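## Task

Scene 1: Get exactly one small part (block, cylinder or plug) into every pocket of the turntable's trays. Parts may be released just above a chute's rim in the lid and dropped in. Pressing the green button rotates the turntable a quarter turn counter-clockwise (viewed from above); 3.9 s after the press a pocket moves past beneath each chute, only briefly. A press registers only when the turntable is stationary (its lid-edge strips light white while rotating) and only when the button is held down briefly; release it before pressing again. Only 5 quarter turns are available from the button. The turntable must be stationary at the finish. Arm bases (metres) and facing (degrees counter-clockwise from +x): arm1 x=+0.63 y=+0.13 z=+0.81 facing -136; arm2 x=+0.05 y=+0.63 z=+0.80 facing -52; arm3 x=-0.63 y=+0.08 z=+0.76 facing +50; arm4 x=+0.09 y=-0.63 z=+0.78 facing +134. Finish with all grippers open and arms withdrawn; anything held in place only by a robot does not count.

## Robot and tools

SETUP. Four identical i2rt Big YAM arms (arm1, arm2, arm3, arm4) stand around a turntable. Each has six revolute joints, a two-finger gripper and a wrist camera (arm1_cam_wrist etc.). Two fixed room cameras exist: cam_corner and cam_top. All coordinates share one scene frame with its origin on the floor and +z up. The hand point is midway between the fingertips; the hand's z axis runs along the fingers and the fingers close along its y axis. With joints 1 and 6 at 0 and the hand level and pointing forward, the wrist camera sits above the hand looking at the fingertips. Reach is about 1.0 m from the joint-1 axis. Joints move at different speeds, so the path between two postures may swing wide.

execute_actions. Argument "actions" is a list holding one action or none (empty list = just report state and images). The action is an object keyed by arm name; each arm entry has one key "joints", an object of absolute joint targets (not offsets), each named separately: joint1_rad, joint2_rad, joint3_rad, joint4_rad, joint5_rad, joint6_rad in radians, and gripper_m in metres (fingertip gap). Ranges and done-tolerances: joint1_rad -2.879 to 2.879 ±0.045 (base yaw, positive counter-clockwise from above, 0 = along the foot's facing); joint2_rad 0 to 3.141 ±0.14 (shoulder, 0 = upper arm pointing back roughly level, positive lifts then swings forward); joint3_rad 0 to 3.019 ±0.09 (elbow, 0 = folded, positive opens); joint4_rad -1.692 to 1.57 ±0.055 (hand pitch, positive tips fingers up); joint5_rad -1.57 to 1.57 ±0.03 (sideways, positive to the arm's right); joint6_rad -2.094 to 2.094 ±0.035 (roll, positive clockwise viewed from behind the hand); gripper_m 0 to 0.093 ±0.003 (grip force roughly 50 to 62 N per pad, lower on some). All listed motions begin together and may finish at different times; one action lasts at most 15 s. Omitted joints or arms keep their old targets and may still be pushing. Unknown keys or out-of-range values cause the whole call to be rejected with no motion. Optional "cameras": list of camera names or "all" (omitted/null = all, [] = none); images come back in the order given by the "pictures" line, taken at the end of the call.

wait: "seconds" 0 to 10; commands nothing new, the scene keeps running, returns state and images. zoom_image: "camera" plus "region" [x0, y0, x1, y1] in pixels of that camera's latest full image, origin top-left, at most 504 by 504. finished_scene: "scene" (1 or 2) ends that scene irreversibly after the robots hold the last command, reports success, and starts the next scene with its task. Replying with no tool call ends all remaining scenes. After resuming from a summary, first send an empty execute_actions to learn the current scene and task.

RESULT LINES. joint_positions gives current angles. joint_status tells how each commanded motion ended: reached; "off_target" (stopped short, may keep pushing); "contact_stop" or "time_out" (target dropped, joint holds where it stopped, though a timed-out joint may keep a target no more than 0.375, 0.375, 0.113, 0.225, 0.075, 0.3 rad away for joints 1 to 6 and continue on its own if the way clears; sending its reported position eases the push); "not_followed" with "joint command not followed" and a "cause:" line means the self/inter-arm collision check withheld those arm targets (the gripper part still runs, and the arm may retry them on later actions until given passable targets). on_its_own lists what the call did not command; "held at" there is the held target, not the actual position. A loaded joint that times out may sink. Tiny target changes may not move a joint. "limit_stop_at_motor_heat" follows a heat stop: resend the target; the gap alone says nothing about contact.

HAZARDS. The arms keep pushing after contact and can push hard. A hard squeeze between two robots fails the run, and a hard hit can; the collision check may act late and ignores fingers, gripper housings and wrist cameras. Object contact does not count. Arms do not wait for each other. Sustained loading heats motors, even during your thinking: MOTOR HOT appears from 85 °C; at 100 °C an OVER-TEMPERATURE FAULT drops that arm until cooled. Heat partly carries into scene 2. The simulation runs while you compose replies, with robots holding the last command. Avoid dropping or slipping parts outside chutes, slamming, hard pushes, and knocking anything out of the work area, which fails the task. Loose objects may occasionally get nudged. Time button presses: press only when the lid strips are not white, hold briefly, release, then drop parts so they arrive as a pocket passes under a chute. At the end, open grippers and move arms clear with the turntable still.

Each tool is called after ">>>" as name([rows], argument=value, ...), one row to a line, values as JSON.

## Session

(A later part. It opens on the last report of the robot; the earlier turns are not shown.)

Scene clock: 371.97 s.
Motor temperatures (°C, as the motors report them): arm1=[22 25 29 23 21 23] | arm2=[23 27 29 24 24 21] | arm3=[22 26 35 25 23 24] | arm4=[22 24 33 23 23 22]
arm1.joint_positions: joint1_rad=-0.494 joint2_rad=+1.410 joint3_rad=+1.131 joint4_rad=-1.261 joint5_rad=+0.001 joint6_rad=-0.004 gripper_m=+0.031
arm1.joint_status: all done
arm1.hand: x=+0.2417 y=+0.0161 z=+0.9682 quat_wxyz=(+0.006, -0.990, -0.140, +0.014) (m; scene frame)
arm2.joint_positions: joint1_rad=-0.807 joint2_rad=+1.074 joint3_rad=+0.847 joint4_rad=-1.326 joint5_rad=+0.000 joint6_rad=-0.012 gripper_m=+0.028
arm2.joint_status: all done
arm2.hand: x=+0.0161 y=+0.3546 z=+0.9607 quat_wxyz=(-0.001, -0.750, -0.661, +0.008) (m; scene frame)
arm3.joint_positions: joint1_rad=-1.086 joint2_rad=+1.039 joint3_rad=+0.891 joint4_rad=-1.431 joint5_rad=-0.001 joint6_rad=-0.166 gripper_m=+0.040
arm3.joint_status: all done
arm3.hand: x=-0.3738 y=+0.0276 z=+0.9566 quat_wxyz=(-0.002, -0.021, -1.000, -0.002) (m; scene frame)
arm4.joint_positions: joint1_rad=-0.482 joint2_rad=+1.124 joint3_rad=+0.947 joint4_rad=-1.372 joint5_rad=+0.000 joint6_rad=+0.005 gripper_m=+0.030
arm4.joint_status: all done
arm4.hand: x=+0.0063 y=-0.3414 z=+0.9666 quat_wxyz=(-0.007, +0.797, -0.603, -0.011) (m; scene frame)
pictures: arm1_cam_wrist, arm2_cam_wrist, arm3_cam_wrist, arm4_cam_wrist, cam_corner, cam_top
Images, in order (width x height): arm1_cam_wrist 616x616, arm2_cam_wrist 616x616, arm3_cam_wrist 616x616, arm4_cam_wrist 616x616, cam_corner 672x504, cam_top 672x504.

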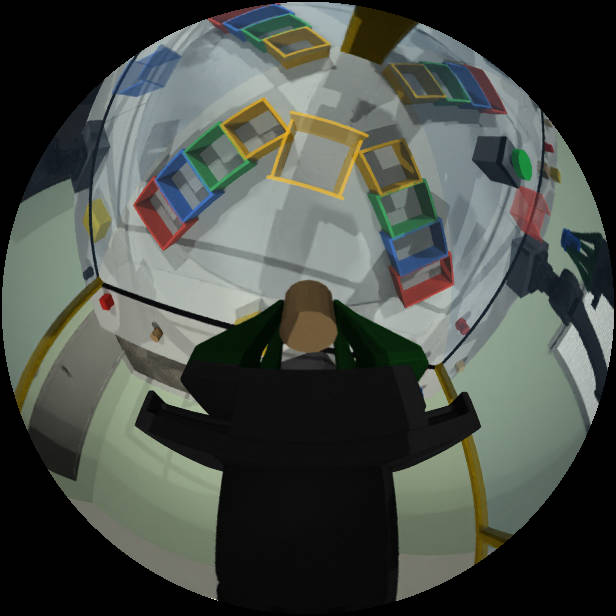

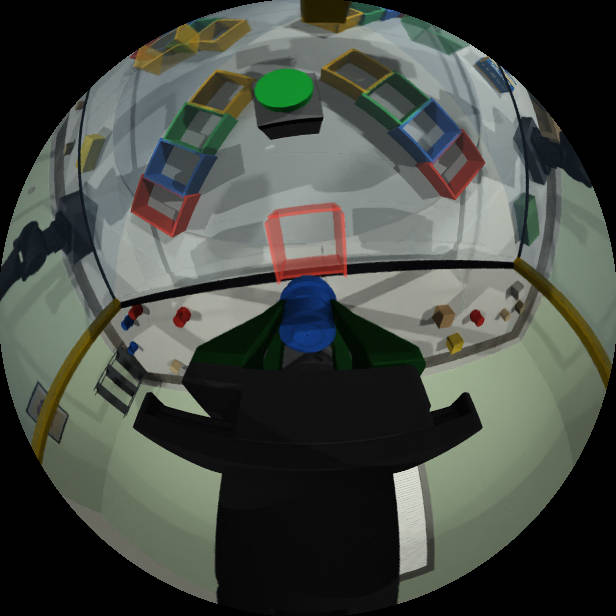

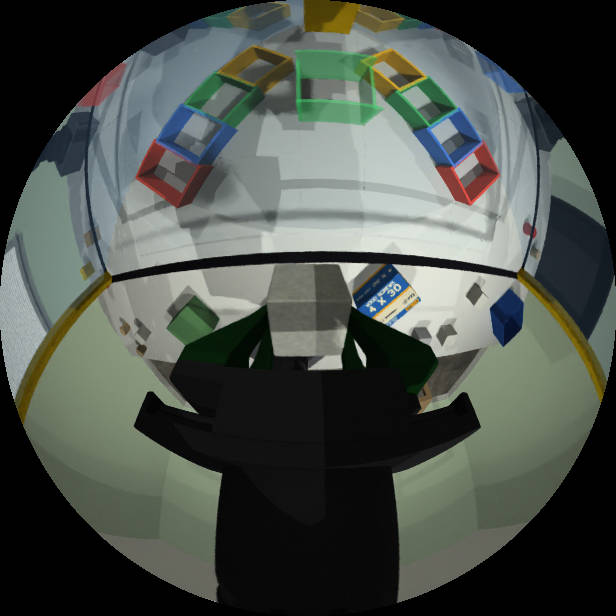

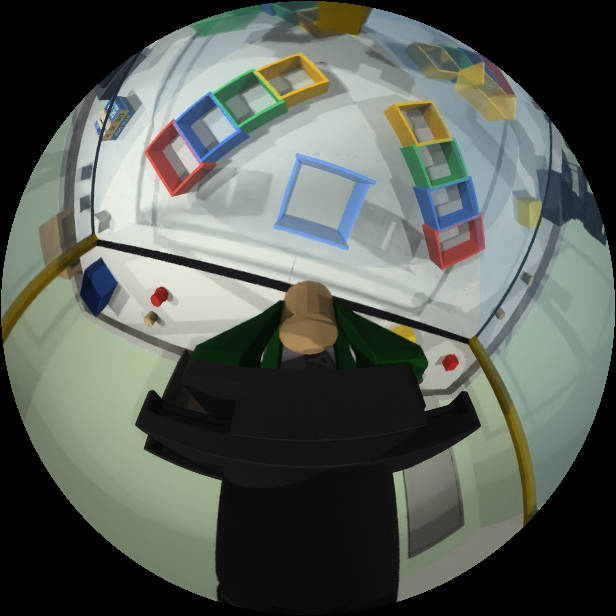

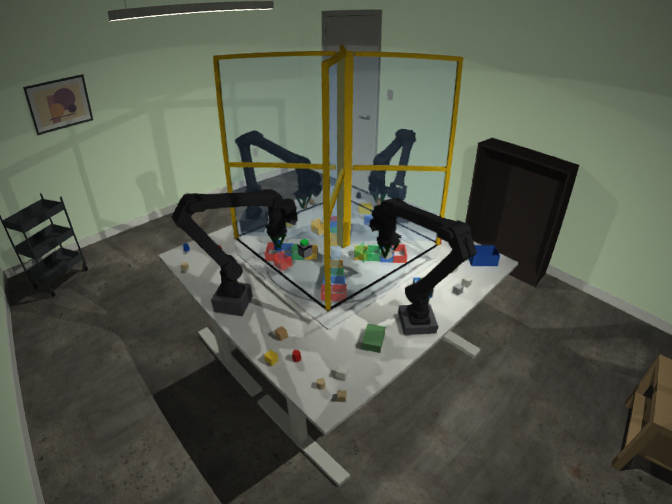

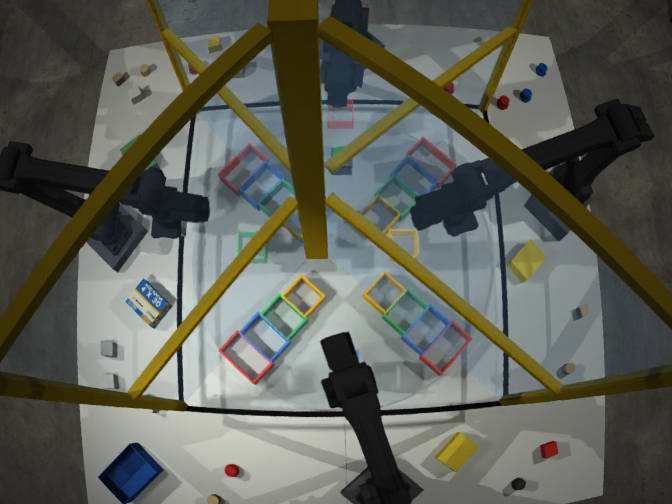

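>>> execute_actions([
  {"arm1": {"joints": {"joint1_rad": -0.52, "joint2_rad": 1.706, "joint3_rad": 1.392, "joint4_rad": -1.221, "joint6_rad": 0.3}}, "arm2": {"joints": {"joint1_rad": -0.765, "joint2_rad": 1.482, "joint3_rad": 1.254, "joint4_rad": -1.295}}, "arm3": {"joints": {"joint1_rad": -1.064, "joint2_rad": 1.468, "joint3_rad": 1.23, "joint4_rad": -1.195, "joint6_rad": -0.15}}, "arm4": {"joints": {"joint1_rad": -0.521, "joint2_rad": 1.3, "joint3_rad": 1.03, "joint4_rad": -1.255, "joint6_rad": 0.285}}},
])

Scene clock: 441.37 s.
Motor temperatures (°C, as the motors report them): arm1=[22 26 32 23 21 23] | arm2=[23 26 33 24 24 21] | arm3=[22 25 41 25 23 24] | arm4=[22 24 35 23 23 22]
arm1.joint_positions: joint1_rad=-0.507 joint2_rad=+1.706 joint3_rad=+1.354 joint4_rad=-1.223 joint5_rad=+0.001 joint6_rad=+0.290 gripper_m=+0.031
arm1.joint_status: all done
arm1.hand: x=+0.1491 y=-0.0030 z=+0.9223 quat_wxyz=(+0.009, -1.000, +0.013, -0.003) (m; scene frame)
arm2.joint_positions: joint1_rad=-0.769 joint2_rad=+1.481 joint3_rad=+1.198 joint4_rad=-1.303 joint5_rad=+0.000 joint6_rad=-0.012 gripper_m=+0.028
arm2.joint_status: all done
arm2.hand: x=+0.0126 y=+0.2129 z=+0.9576 quat_wxyz=(+0.010, -0.737, -0.675, -0.004) (m; scene frame)
arm3.joint_positions: joint1_rad=-1.075 joint2_rad=+1.485 joint3_rad=+1.189 joint4_rad=-1.198 joint5_rad=-0.001 joint6_rad=-0.161 gripper_m=+0.040
arm3.joint_status: all done
arm3.hand: x=-0.1993 y=-0.0046 z=+0.9262 quat_wxyz=(-0.043, -0.019, -0.999, +0.006) (m; scene frame)
arm4.joint_positions: joint1_rad=-0.518 joint2_rad=+1.312 joint3_rad=+0.984 joint4_rad=-1.263 joint5_rad=+0.000 joint6_rad=+0.277 gripper_m=+0.030
arm4.joint_status: all done
arm4.hand: x=+0.0053 y=-0.2935 z=+0.9235 quat_wxyz=(+0.005, +0.695, -0.719, +0.006) (m; scene frame)
pictures: arm1_cam_wrist, arm2_cam_wrist, arm3_cam_wrist, arm4_cam_wrist, cam_corner, cam_top
Images, in order (width x height): arm1_cam_wrist 616x616, arm2_cam_wrist 616x616, arm3_cam_wrist 616x616, arm4_cam_wrist 616x616, cam_corner 672x504, cam_top 672x504.

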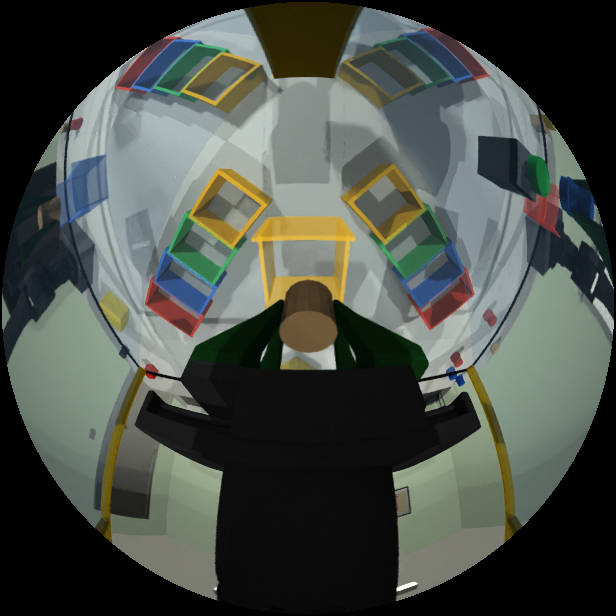

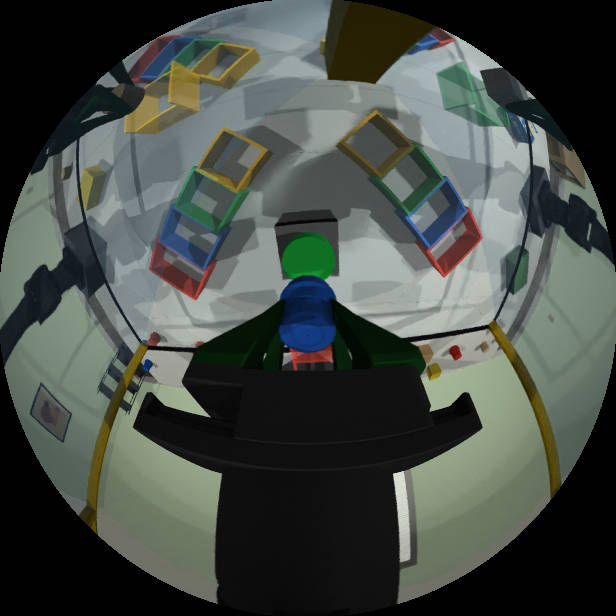

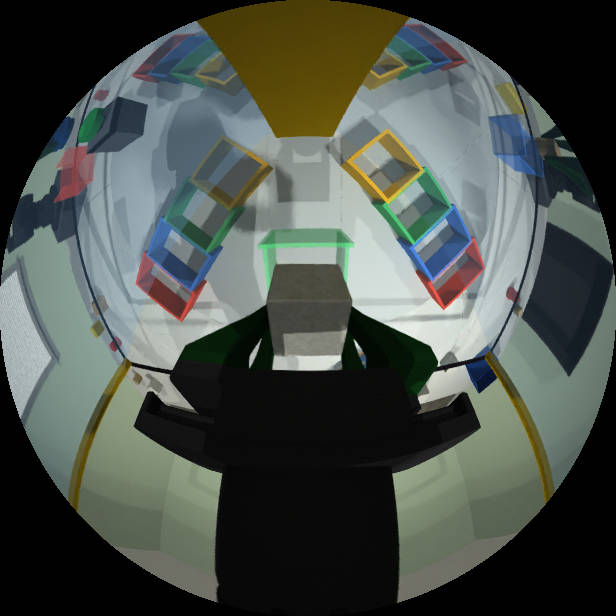

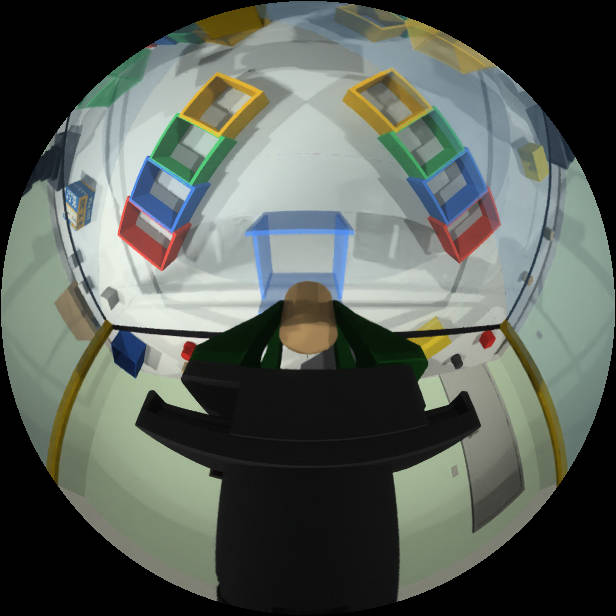

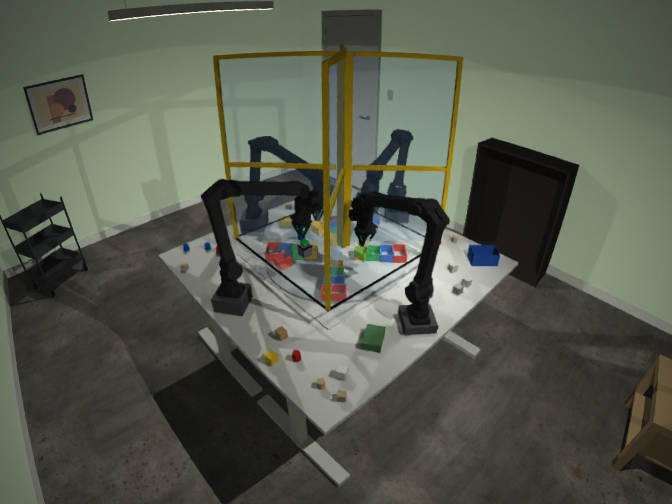

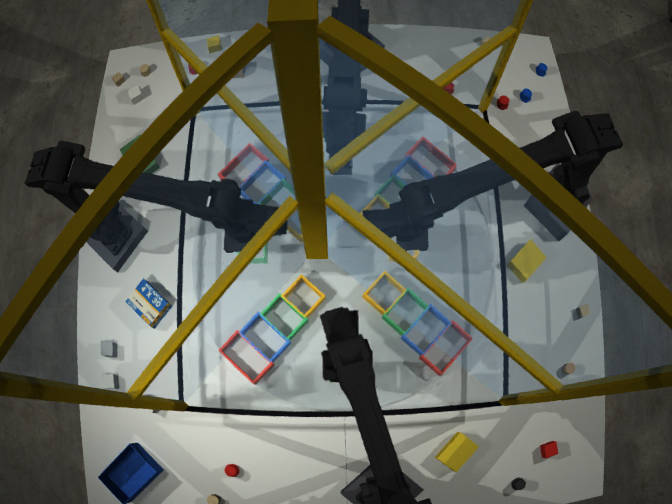

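>>> zoom_image(camera="arm1_cam_wrist", region=[238, 200, 378, 330])

>>> zoom_image(camera="arm2_cam_wrist", region=[238, 200, 378, 330])

>>> zoom_image(camera="arm3_cam_wrist", region=[238, 200, 378, 330])

>>> zoom_image(camera="arm4_cam_wrist", region=[238, 200, 378, 330])

>>> zoom_image(camera="arm1_cam_wrist", region=[466, 120, 616, 260])

>>> zoom_image(camera="cam_corner", region=[260, 180, 400, 290])

Region (238, 200, 378, 330) of arm1_cam_wrist's 616x616 image, scaled by 3.600, with more detail than that image has; it fills the top 468 rows of this view, and the rest is white.

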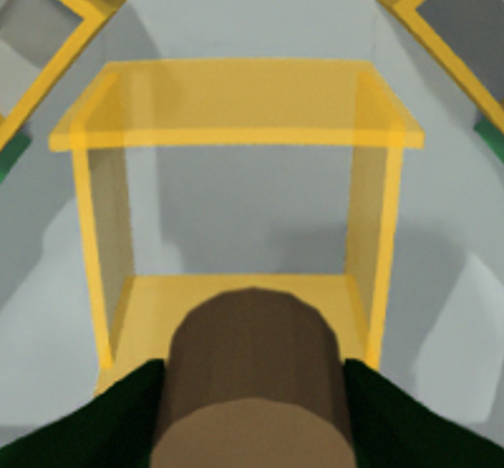

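Region (238, 200, 378, 330) of arm2_cam_wrist's 616x616 image, scaled by 3.600, with more detail than that image has; it fills the top 468 rows of this view, and the rest is white.

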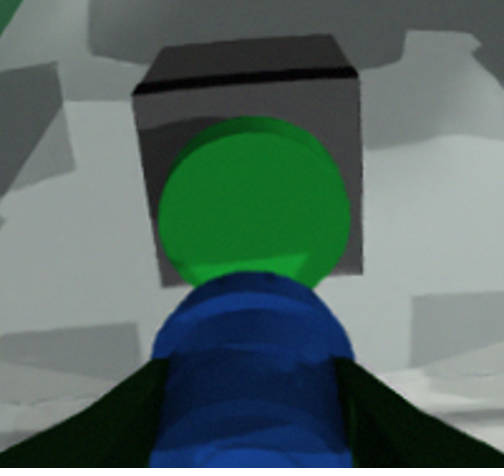

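Region (238, 200, 378, 330) of arm3_cam_wrist's 616x616 image, scaled by 3.600, with more detail than that image has; it fills the top 468 rows of this view, and the rest is white.

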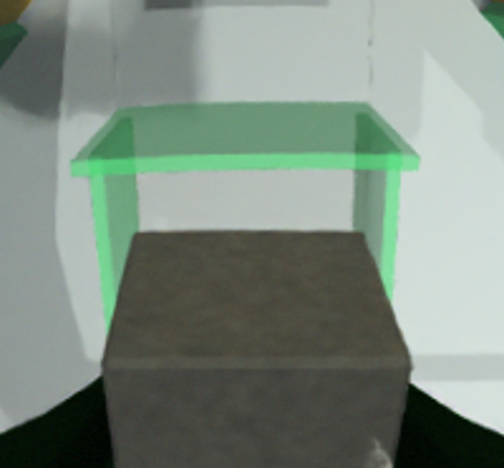

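Region (238, 200, 378, 330) of arm4_cam_wrist's 616x616 image, scaled by 3.600, with more detail than that image has; it fills the top 468 rows of this view, and the rest is white.

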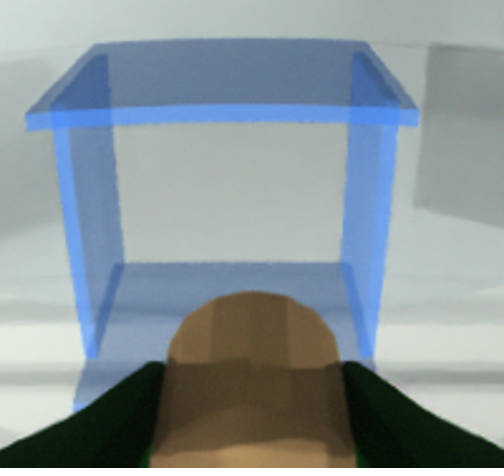

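Region (466, 120, 616, 260) of arm1_cam_wrist's 616x616 image, scaled by 3.360, with more detail than that image has; it fills the top 470 rows of this view, and the rest is white.

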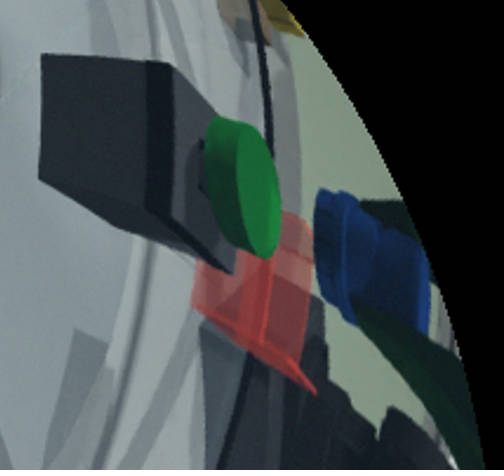

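Region (260, 180, 400, 290) of cam_corner's 672x504 image, scaled by 3.600, with more detail than that image has; it fills the top 396 rows of this view, and the rest is white.

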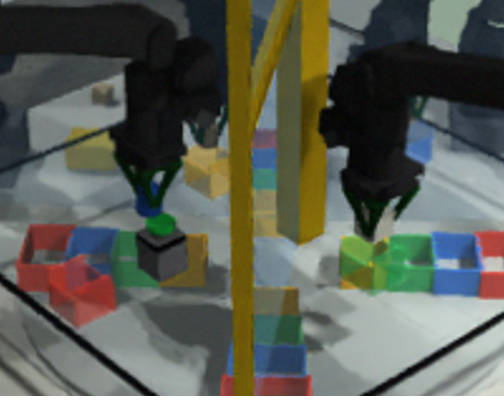

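>>> zoom_image(camera="arm2_cam_wrist", region=[70, 30, 230, 160])

>>> zoom_image(camera="arm2_cam_wrist", region=[420, 30, 580, 160])

>>> zoom_image(camera="arm3_cam_wrist", region=[470, 80, 610, 210])

>>> zoom_image(camera="arm1_cam_wrist", region=[0, 130, 140, 260])

Region (70, 30, 230, 160) of arm2_cam_wrist's 616x616 image, scaled by 3.150, with more detail than that image has; it fills the top 410 rows of this view, and the rest is white.

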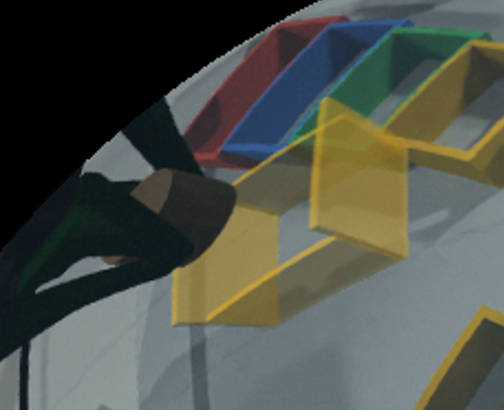

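Region (420, 30, 580, 160) of arm2_cam_wrist's 616x616 image, scaled by 3.150, with more detail than that image has; it fills the top 410 rows of this view, and the rest is white.

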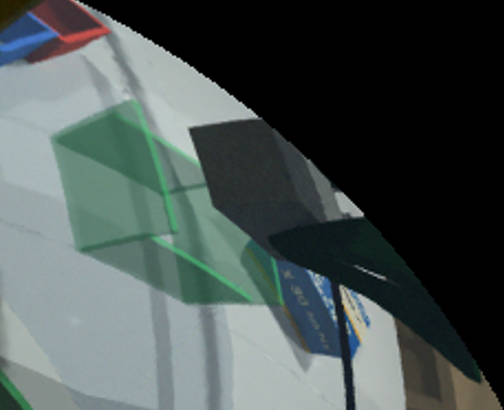

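Region (470, 80, 610, 210) of arm3_cam_wrist's 616x616 image, scaled by 3.600, with more detail than that image has; it fills the top 468 rows of this view, and the rest is white.

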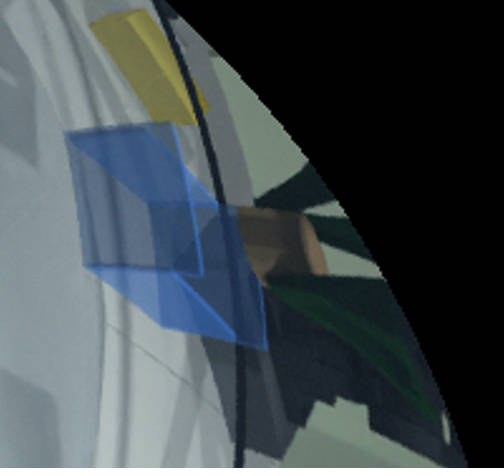

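Region (0, 130, 140, 260) of arm1_cam_wrist's 616x616 image, scaled by 3.600, with more detail than that image has; it fills the top 468 rows of this view, and the rest is white.

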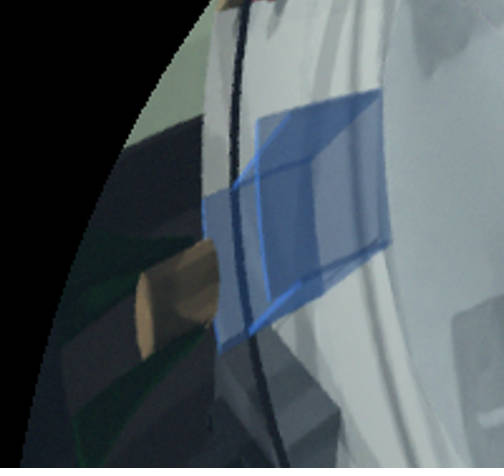

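>>> execute_actions([
  {"arm1": {"joints": {"joint4_rad": -1.194}}, "arm2": {"joints": {"joint1_rad": -0.81, "joint2_rad": 1.158, "joint3_rad": 1.21, "joint4_rad": -1.17}}, "arm3": {"joints": {"joint4_rad": -1.22}}, "arm4": {"joints": {"joint4_rad": -1.205}}},
], cameras=[])

>>> execute_actions([
  {"arm2": {"joints": {"joint3_rad": 0.795}}},
], cameras=["arm1_cam_wrist", "arm2_cam_wrist", "arm3_cam_wrist", "arm4_cam_wrist"])

Scene clock: 516.43 s.
Motor temperatures (°C, as the motors report them): arm1=[22 28 37 23 21 23] | arm2=[23 28 38 24 24 21] | arm3=[22 27 44 25 23 24] | arm4=[22 25 39 23 23 22]
arm1.joint_positions: joint1_rad=-0.507 joint2_rad=+1.706 joint3_rad=+1.354 joint4_rad=-1.203 joint5_rad=+0.001 joint6_rad=+0.290 gripper_m=+0.031
arm1.joint_status: all done
arm1.hand: x=+0.1444 y=-0.0042 z=+0.9223 quat_wxyz=(+0.006, -1.000, +0.013, +0.007) (m; scene frame)
arm2.joint_positions: joint1_rad=-0.809 joint2_rad=+1.149 joint3_rad=+1.198 joint4_rad=-1.188 joint5_rad=+0.000 joint6_rad=-0.012 gripper_m=+0.028
arm2.joint_status: all done
arm2.hand: x=-0.0024 y=+0.2198 z=+1.0956 quat_wxyz=(-0.135, -0.733, -0.646, +0.165) (m; scene frame)
arm3.joint_positions: joint1_rad=-1.075 joint2_rad=+1.485 joint3_rad=+1.189 joint4_rad=-1.211 joint5_rad=-0.001 joint6_rad=-0.161 gripper_m=+0.040
arm3.joint_status: all done
arm3.hand: x=-0.2024 y=-0.0040 z=+0.9259 quat_wxyz=(-0.037, -0.019, -0.999, +0.005) (m; scene frame)
arm4.joint_positions: joint1_rad=-0.518 joint2_rad=+1.312 joint3_rad=+0.984 joint4_rad=-1.215 joint5_rad=+0.000 joint6_rad=+0.278 gripper_m=+0.030
arm4.joint_status: all done
arm4.hand: x=+0.0024 y=-0.2820 z=+0.9236 quat_wxyz=(-0.007, +0.695, -0.719, -0.014) (m; scene frame)
pictures: none
No camera images: the call's "cameras" was empty. Leave "cameras" out to get every camera's image.

Scene clock: 517.53 s.
Motor temperatures (°C, as the motors report them): arm1=[22 28 37 23 21 23] | arm2=[23 28 38 24 24 21] | arm3=[22 27 44 25 23 24] | arm4=[22 25 39 23 23 22]
arm1.joint_positions: joint1_rad=-0.507 joint2_rad=+1.706 joint3_rad=+1.354 joint4_rad=-1.203 joint5_rad=+0.001 joint6_rad=+0.290 gripper_m=+0.031
arm1.joint_status: not commanded
arm1.hand: x=+0.1444 y=-0.0042 z=+0.9223 quat_wxyz=(+0.006, -1.000, +0.013, +0.007) (m; scene frame)
arm2.joint_positions: joint1_rad=-0.809 joint2_rad=+1.153 joint3_rad=+0.788 joint4_rad=-1.182 joint5_rad=+0.000 joint6_rad=-0.012 gripper_m=+0.028
arm2.joint_status: all done
arm2.hand: x=+0.0129 y=+0.3396 z=+0.9186 quat_wxyz=(-0.003, -0.751, -0.660, +0.011) (m; scene frame)
arm3.joint_positions: joint1_rad=-1.075 joint2_rad=+1.485 joint3_rad=+1.189 joint4_rad=-1.211 joint5_rad=-0.001 joint6_rad=-0.161 gripper_m=+0.040
arm3.joint_status: not commanded
arm3.hand: x=-0.2024 y=-0.0040 z=+0.9259 quat_wxyz=(-0.037, -0.019, -0.999, +0.005) (m; scene frame)
arm4.joint_positions: joint1_rad=-0.518 joint2_rad=+1.312 joint3_rad=+0.984 joint4_rad=-1.215 joint5_rad=+0.000 joint6_rad=+0.278 gripper_m=+0.030
arm4.joint_status: not commanded
arm4.hand: x=+0.0024 y=-0.2820 z=+0.9236 quat_wxyz=(-0.007, +0.695, -0.719, -0.014) (m; scene frame)
pictures: arm1_cam_wrist, arm2_cam_wrist, arm3_cam_wrist, arm4_cam_wrist
Images, in order (width x height): arm1_cam_wrist 616x616, arm2_cam_wrist 616x616, arm3_cam_wrist 616x616, arm4_cam_wrist 616x616.

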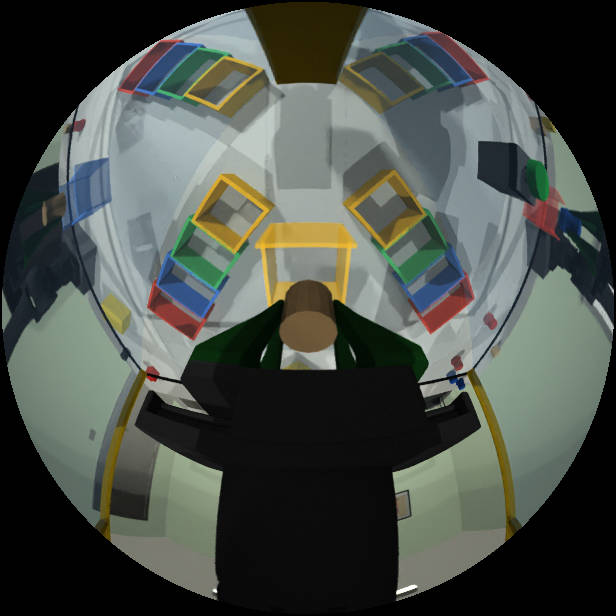

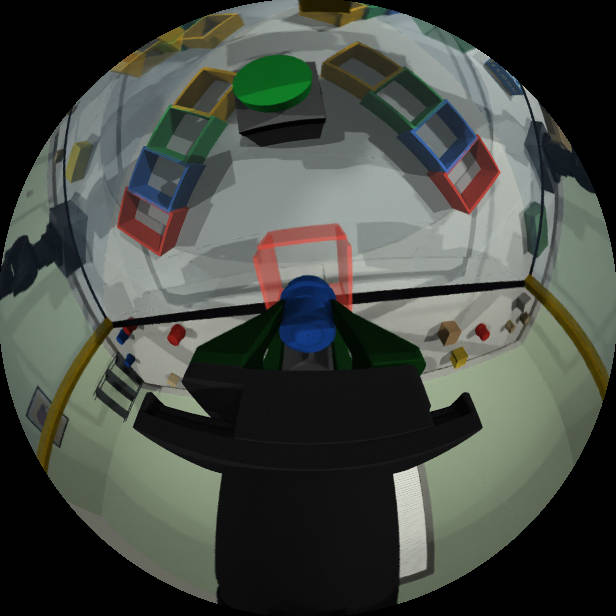

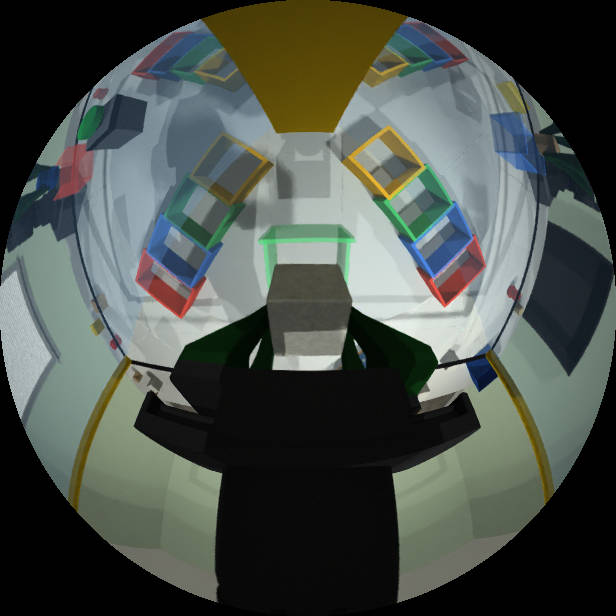

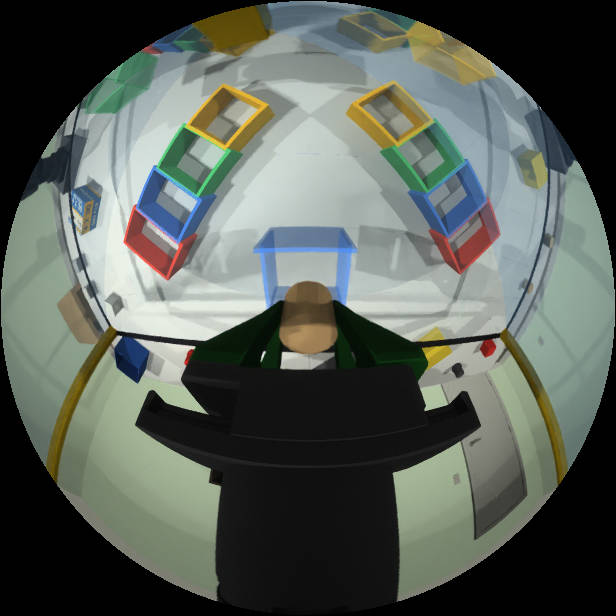

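>>> zoom_image(camera="arm2_cam_wrist", region=[238, 200, 378, 330])

>>> zoom_image(camera="arm1_cam_wrist", region=[476, 130, 616, 270])

Region (238, 200, 378, 330) of arm2_cam_wrist's 616x616 image, scaled by 3.600, with more detail than that image has; it fills the top 468 rows of this view, and the rest is white.

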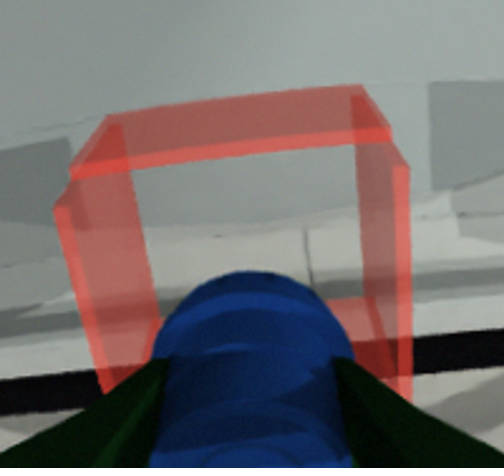

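Region (476, 130, 616, 270) of arm1_cam_wrist's 616x616 image, scaled by 3.600, with more detail than that image has.

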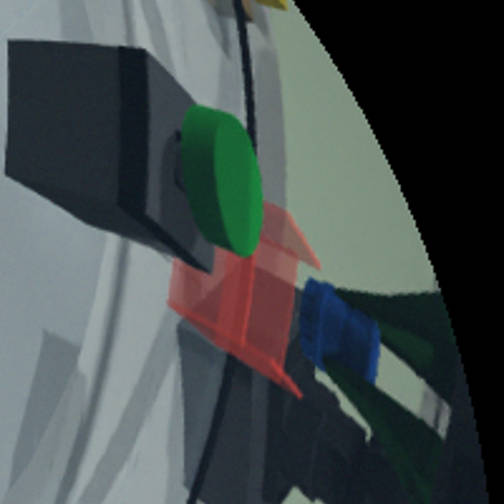

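>>> execute_actions([
  {"arm2": {"joints": {"joint1_rad": -0.765, "joint3_rad": 1.23, "joint4_rad": -1.235}}},
], cameras=[])

>>> execute_actions([
  {"arm2": {"joints": {"joint2_rad": 1.495, "joint3_rad": 1.2}}},
], cameras=["arm1_cam_wrist", "arm2_cam_wrist", "arm3_cam_wrist"])

>>> zoom_image(camera="arm1_cam_wrist", region=[476, 130, 616, 270])

>>> zoom_image(camera="arm2_cam_wrist", region=[238, 200, 378, 330])

Scene clock: 551.03 s.
Motor temperatures (°C, as the motors report them): arm1=[22 28 38 23 21 23] | arm2=[23 27 35 24 24 21] | arm3=[22 27 45 25 23 24] | arm4=[22 25 40 23 23 22]
arm1.joint_positions: joint1_rad=-0.507 joint2_rad=+1.706 joint3_rad=+1.354 joint4_rad=-1.203 joint5_rad=+0.001 joint6_rad=+0.290 gripper_m=+0.031
arm1.joint_status: not commanded
arm1.hand: x=+0.1444 y=-0.0042 z=+0.9223 quat_wxyz=(+0.006, -1.000, +0.013, +0.007) (m; scene frame)
arm2.joint_positions: joint1_rad=-0.769 joint2_rad=+1.155 joint3_rad=+1.184 joint4_rad=-1.227 joint5_rad=+0.000 joint6_rad=-0.012 gripper_m=+0.028
arm2.joint_status: all done
arm2.hand: x=+0.0153 y=+0.2285 z=+1.0826 quat_wxyz=(-0.119, -0.724, -0.665, +0.140) (m; scene frame)
arm3.joint_positions: joint1_rad=-1.075 joint2_rad=+1.485 joint3_rad=+1.189 joint4_rad=-1.211 joint5_rad=-0.001 joint6_rad=-0.161 gripper_m=+0.040
arm3.joint_status: not commanded
arm3.hand: x=-0.2024 y=-0.0040 z=+0.9259 quat_wxyz=(-0.037, -0.019, -0.999, +0.005) (m; scene frame)
arm4.joint_positions: joint1_rad=-0.518 joint2_rad=+1.312 joint3_rad=+0.984 joint4_rad=-1.215 joint5_rad=+0.000 joint6_rad=+0.278 gripper_m=+0.030
arm4.joint_status: not commanded
arm4.hand: x=+0.0024 y=-0.2820 z=+0.9236 quat_wxyz=(-0.007, +0.695, -0.719, -0.014) (m; scene frame)
pictures: none
No camera images: the call's "cameras" was empty. Leave "cameras" out to get every camera's image.

Scene clock: 552.27 s.
Motor temperatures (°C, as the motors report them): arm1=[22 28 38 23 21 23] | arm2=[23 27 35 24 24 21] | arm3=[22 27 45 25 23 24] | arm4=[22 25 40 23 23 22]
arm1.joint_positions: joint1_rad=-0.507 joint2_rad=+1.706 joint3_rad=+1.354 joint4_rad=-1.203 joint5_rad=+0.001 joint6_rad=+0.290 gripper_m=+0.031
arm1.joint_status: not commanded
arm1.hand: x=+0.1444 y=-0.0042 z=+0.9223 quat_wxyz=(+0.006, -1.000, +0.013, +0.007) (m; scene frame)
arm2.joint_positions: joint1_rad=-0.769 joint2_rad=+1.515 joint3_rad=+1.184 joint4_rad=-1.227 joint5_rad=+0.000 joint6_rad=-0.012 gripper_m=+0.028
arm2.joint_status: all done
arm2.hand: x=+0.0110 y=+0.1987 z=+0.9386 quat_wxyz=(+0.000, -0.737, -0.676, +0.007) (m; scene frame)
arm3.joint_positions: joint1_rad=-1.075 joint2_rad=+1.485 joint3_rad=+1.189 joint4_rad=-1.211 joint5_rad=-0.001 joint6_rad=-0.161 gripper_m=+0.040
arm3.joint_status: not commanded
arm3.hand: x=-0.2024 y=-0.0040 z=+0.9259 quat_wxyz=(-0.037, -0.019, -0.999, +0.005) (m; scene frame)
arm4.joint_positions: joint1_rad=-0.518 joint2_rad=+1.312 joint3_rad=+0.984 joint4_rad=-1.215 joint5_rad=+0.000 joint6_rad=+0.278 gripper_m=+0.030
arm4.joint_status: not commanded
arm4.hand: x=+0.0024 y=-0.2820 z=+0.9236 quat_wxyz=(-0.007, +0.695, -0.719, -0.014) (m; scene frame)
pictures: arm1_cam_wrist, arm2_cam_wrist, arm3_cam_wrist
Images, in order (width x height): arm1_cam_wrist 616x616, arm2_cam_wrist 616x616, arm3_cam_wrist 616x616.

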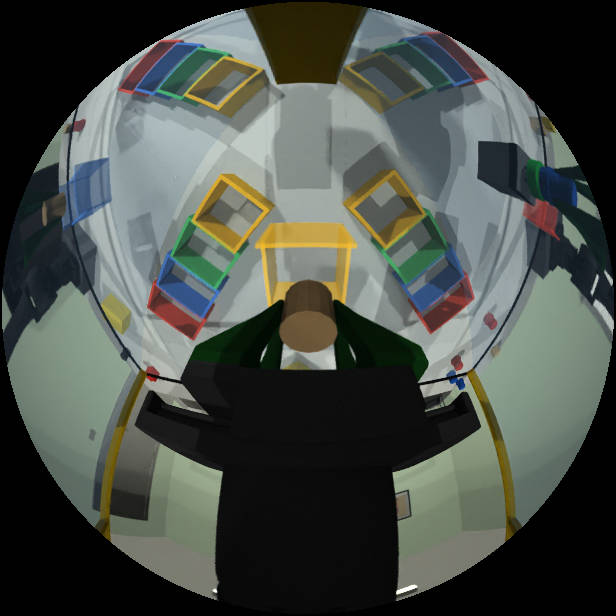

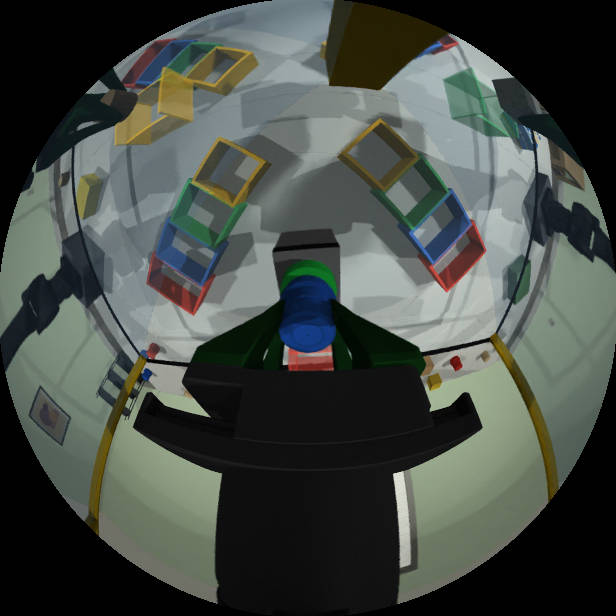

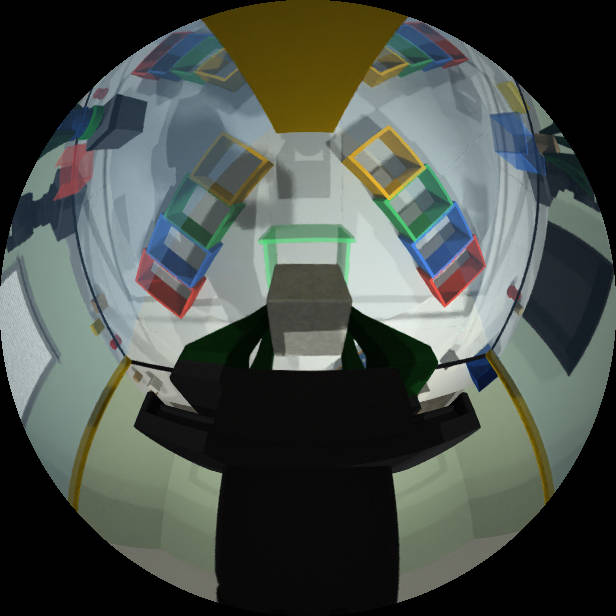

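Region (476, 130, 616, 270) of arm1_cam_wrist's 616x616 image, scaled by 3.600, with more detail than that image has.

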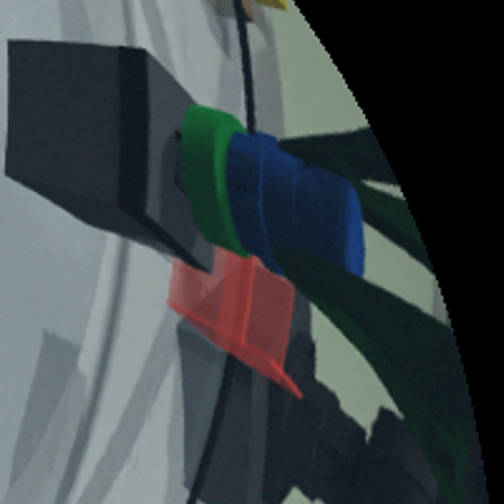

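Region (238, 200, 378, 330) of arm2_cam_wrist's 616x616 image, scaled by 3.600, with more detail than that image has; it fills the top 468 rows of this view, and the rest is white.

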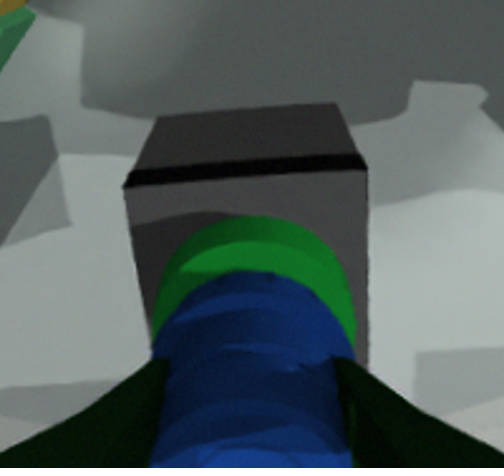

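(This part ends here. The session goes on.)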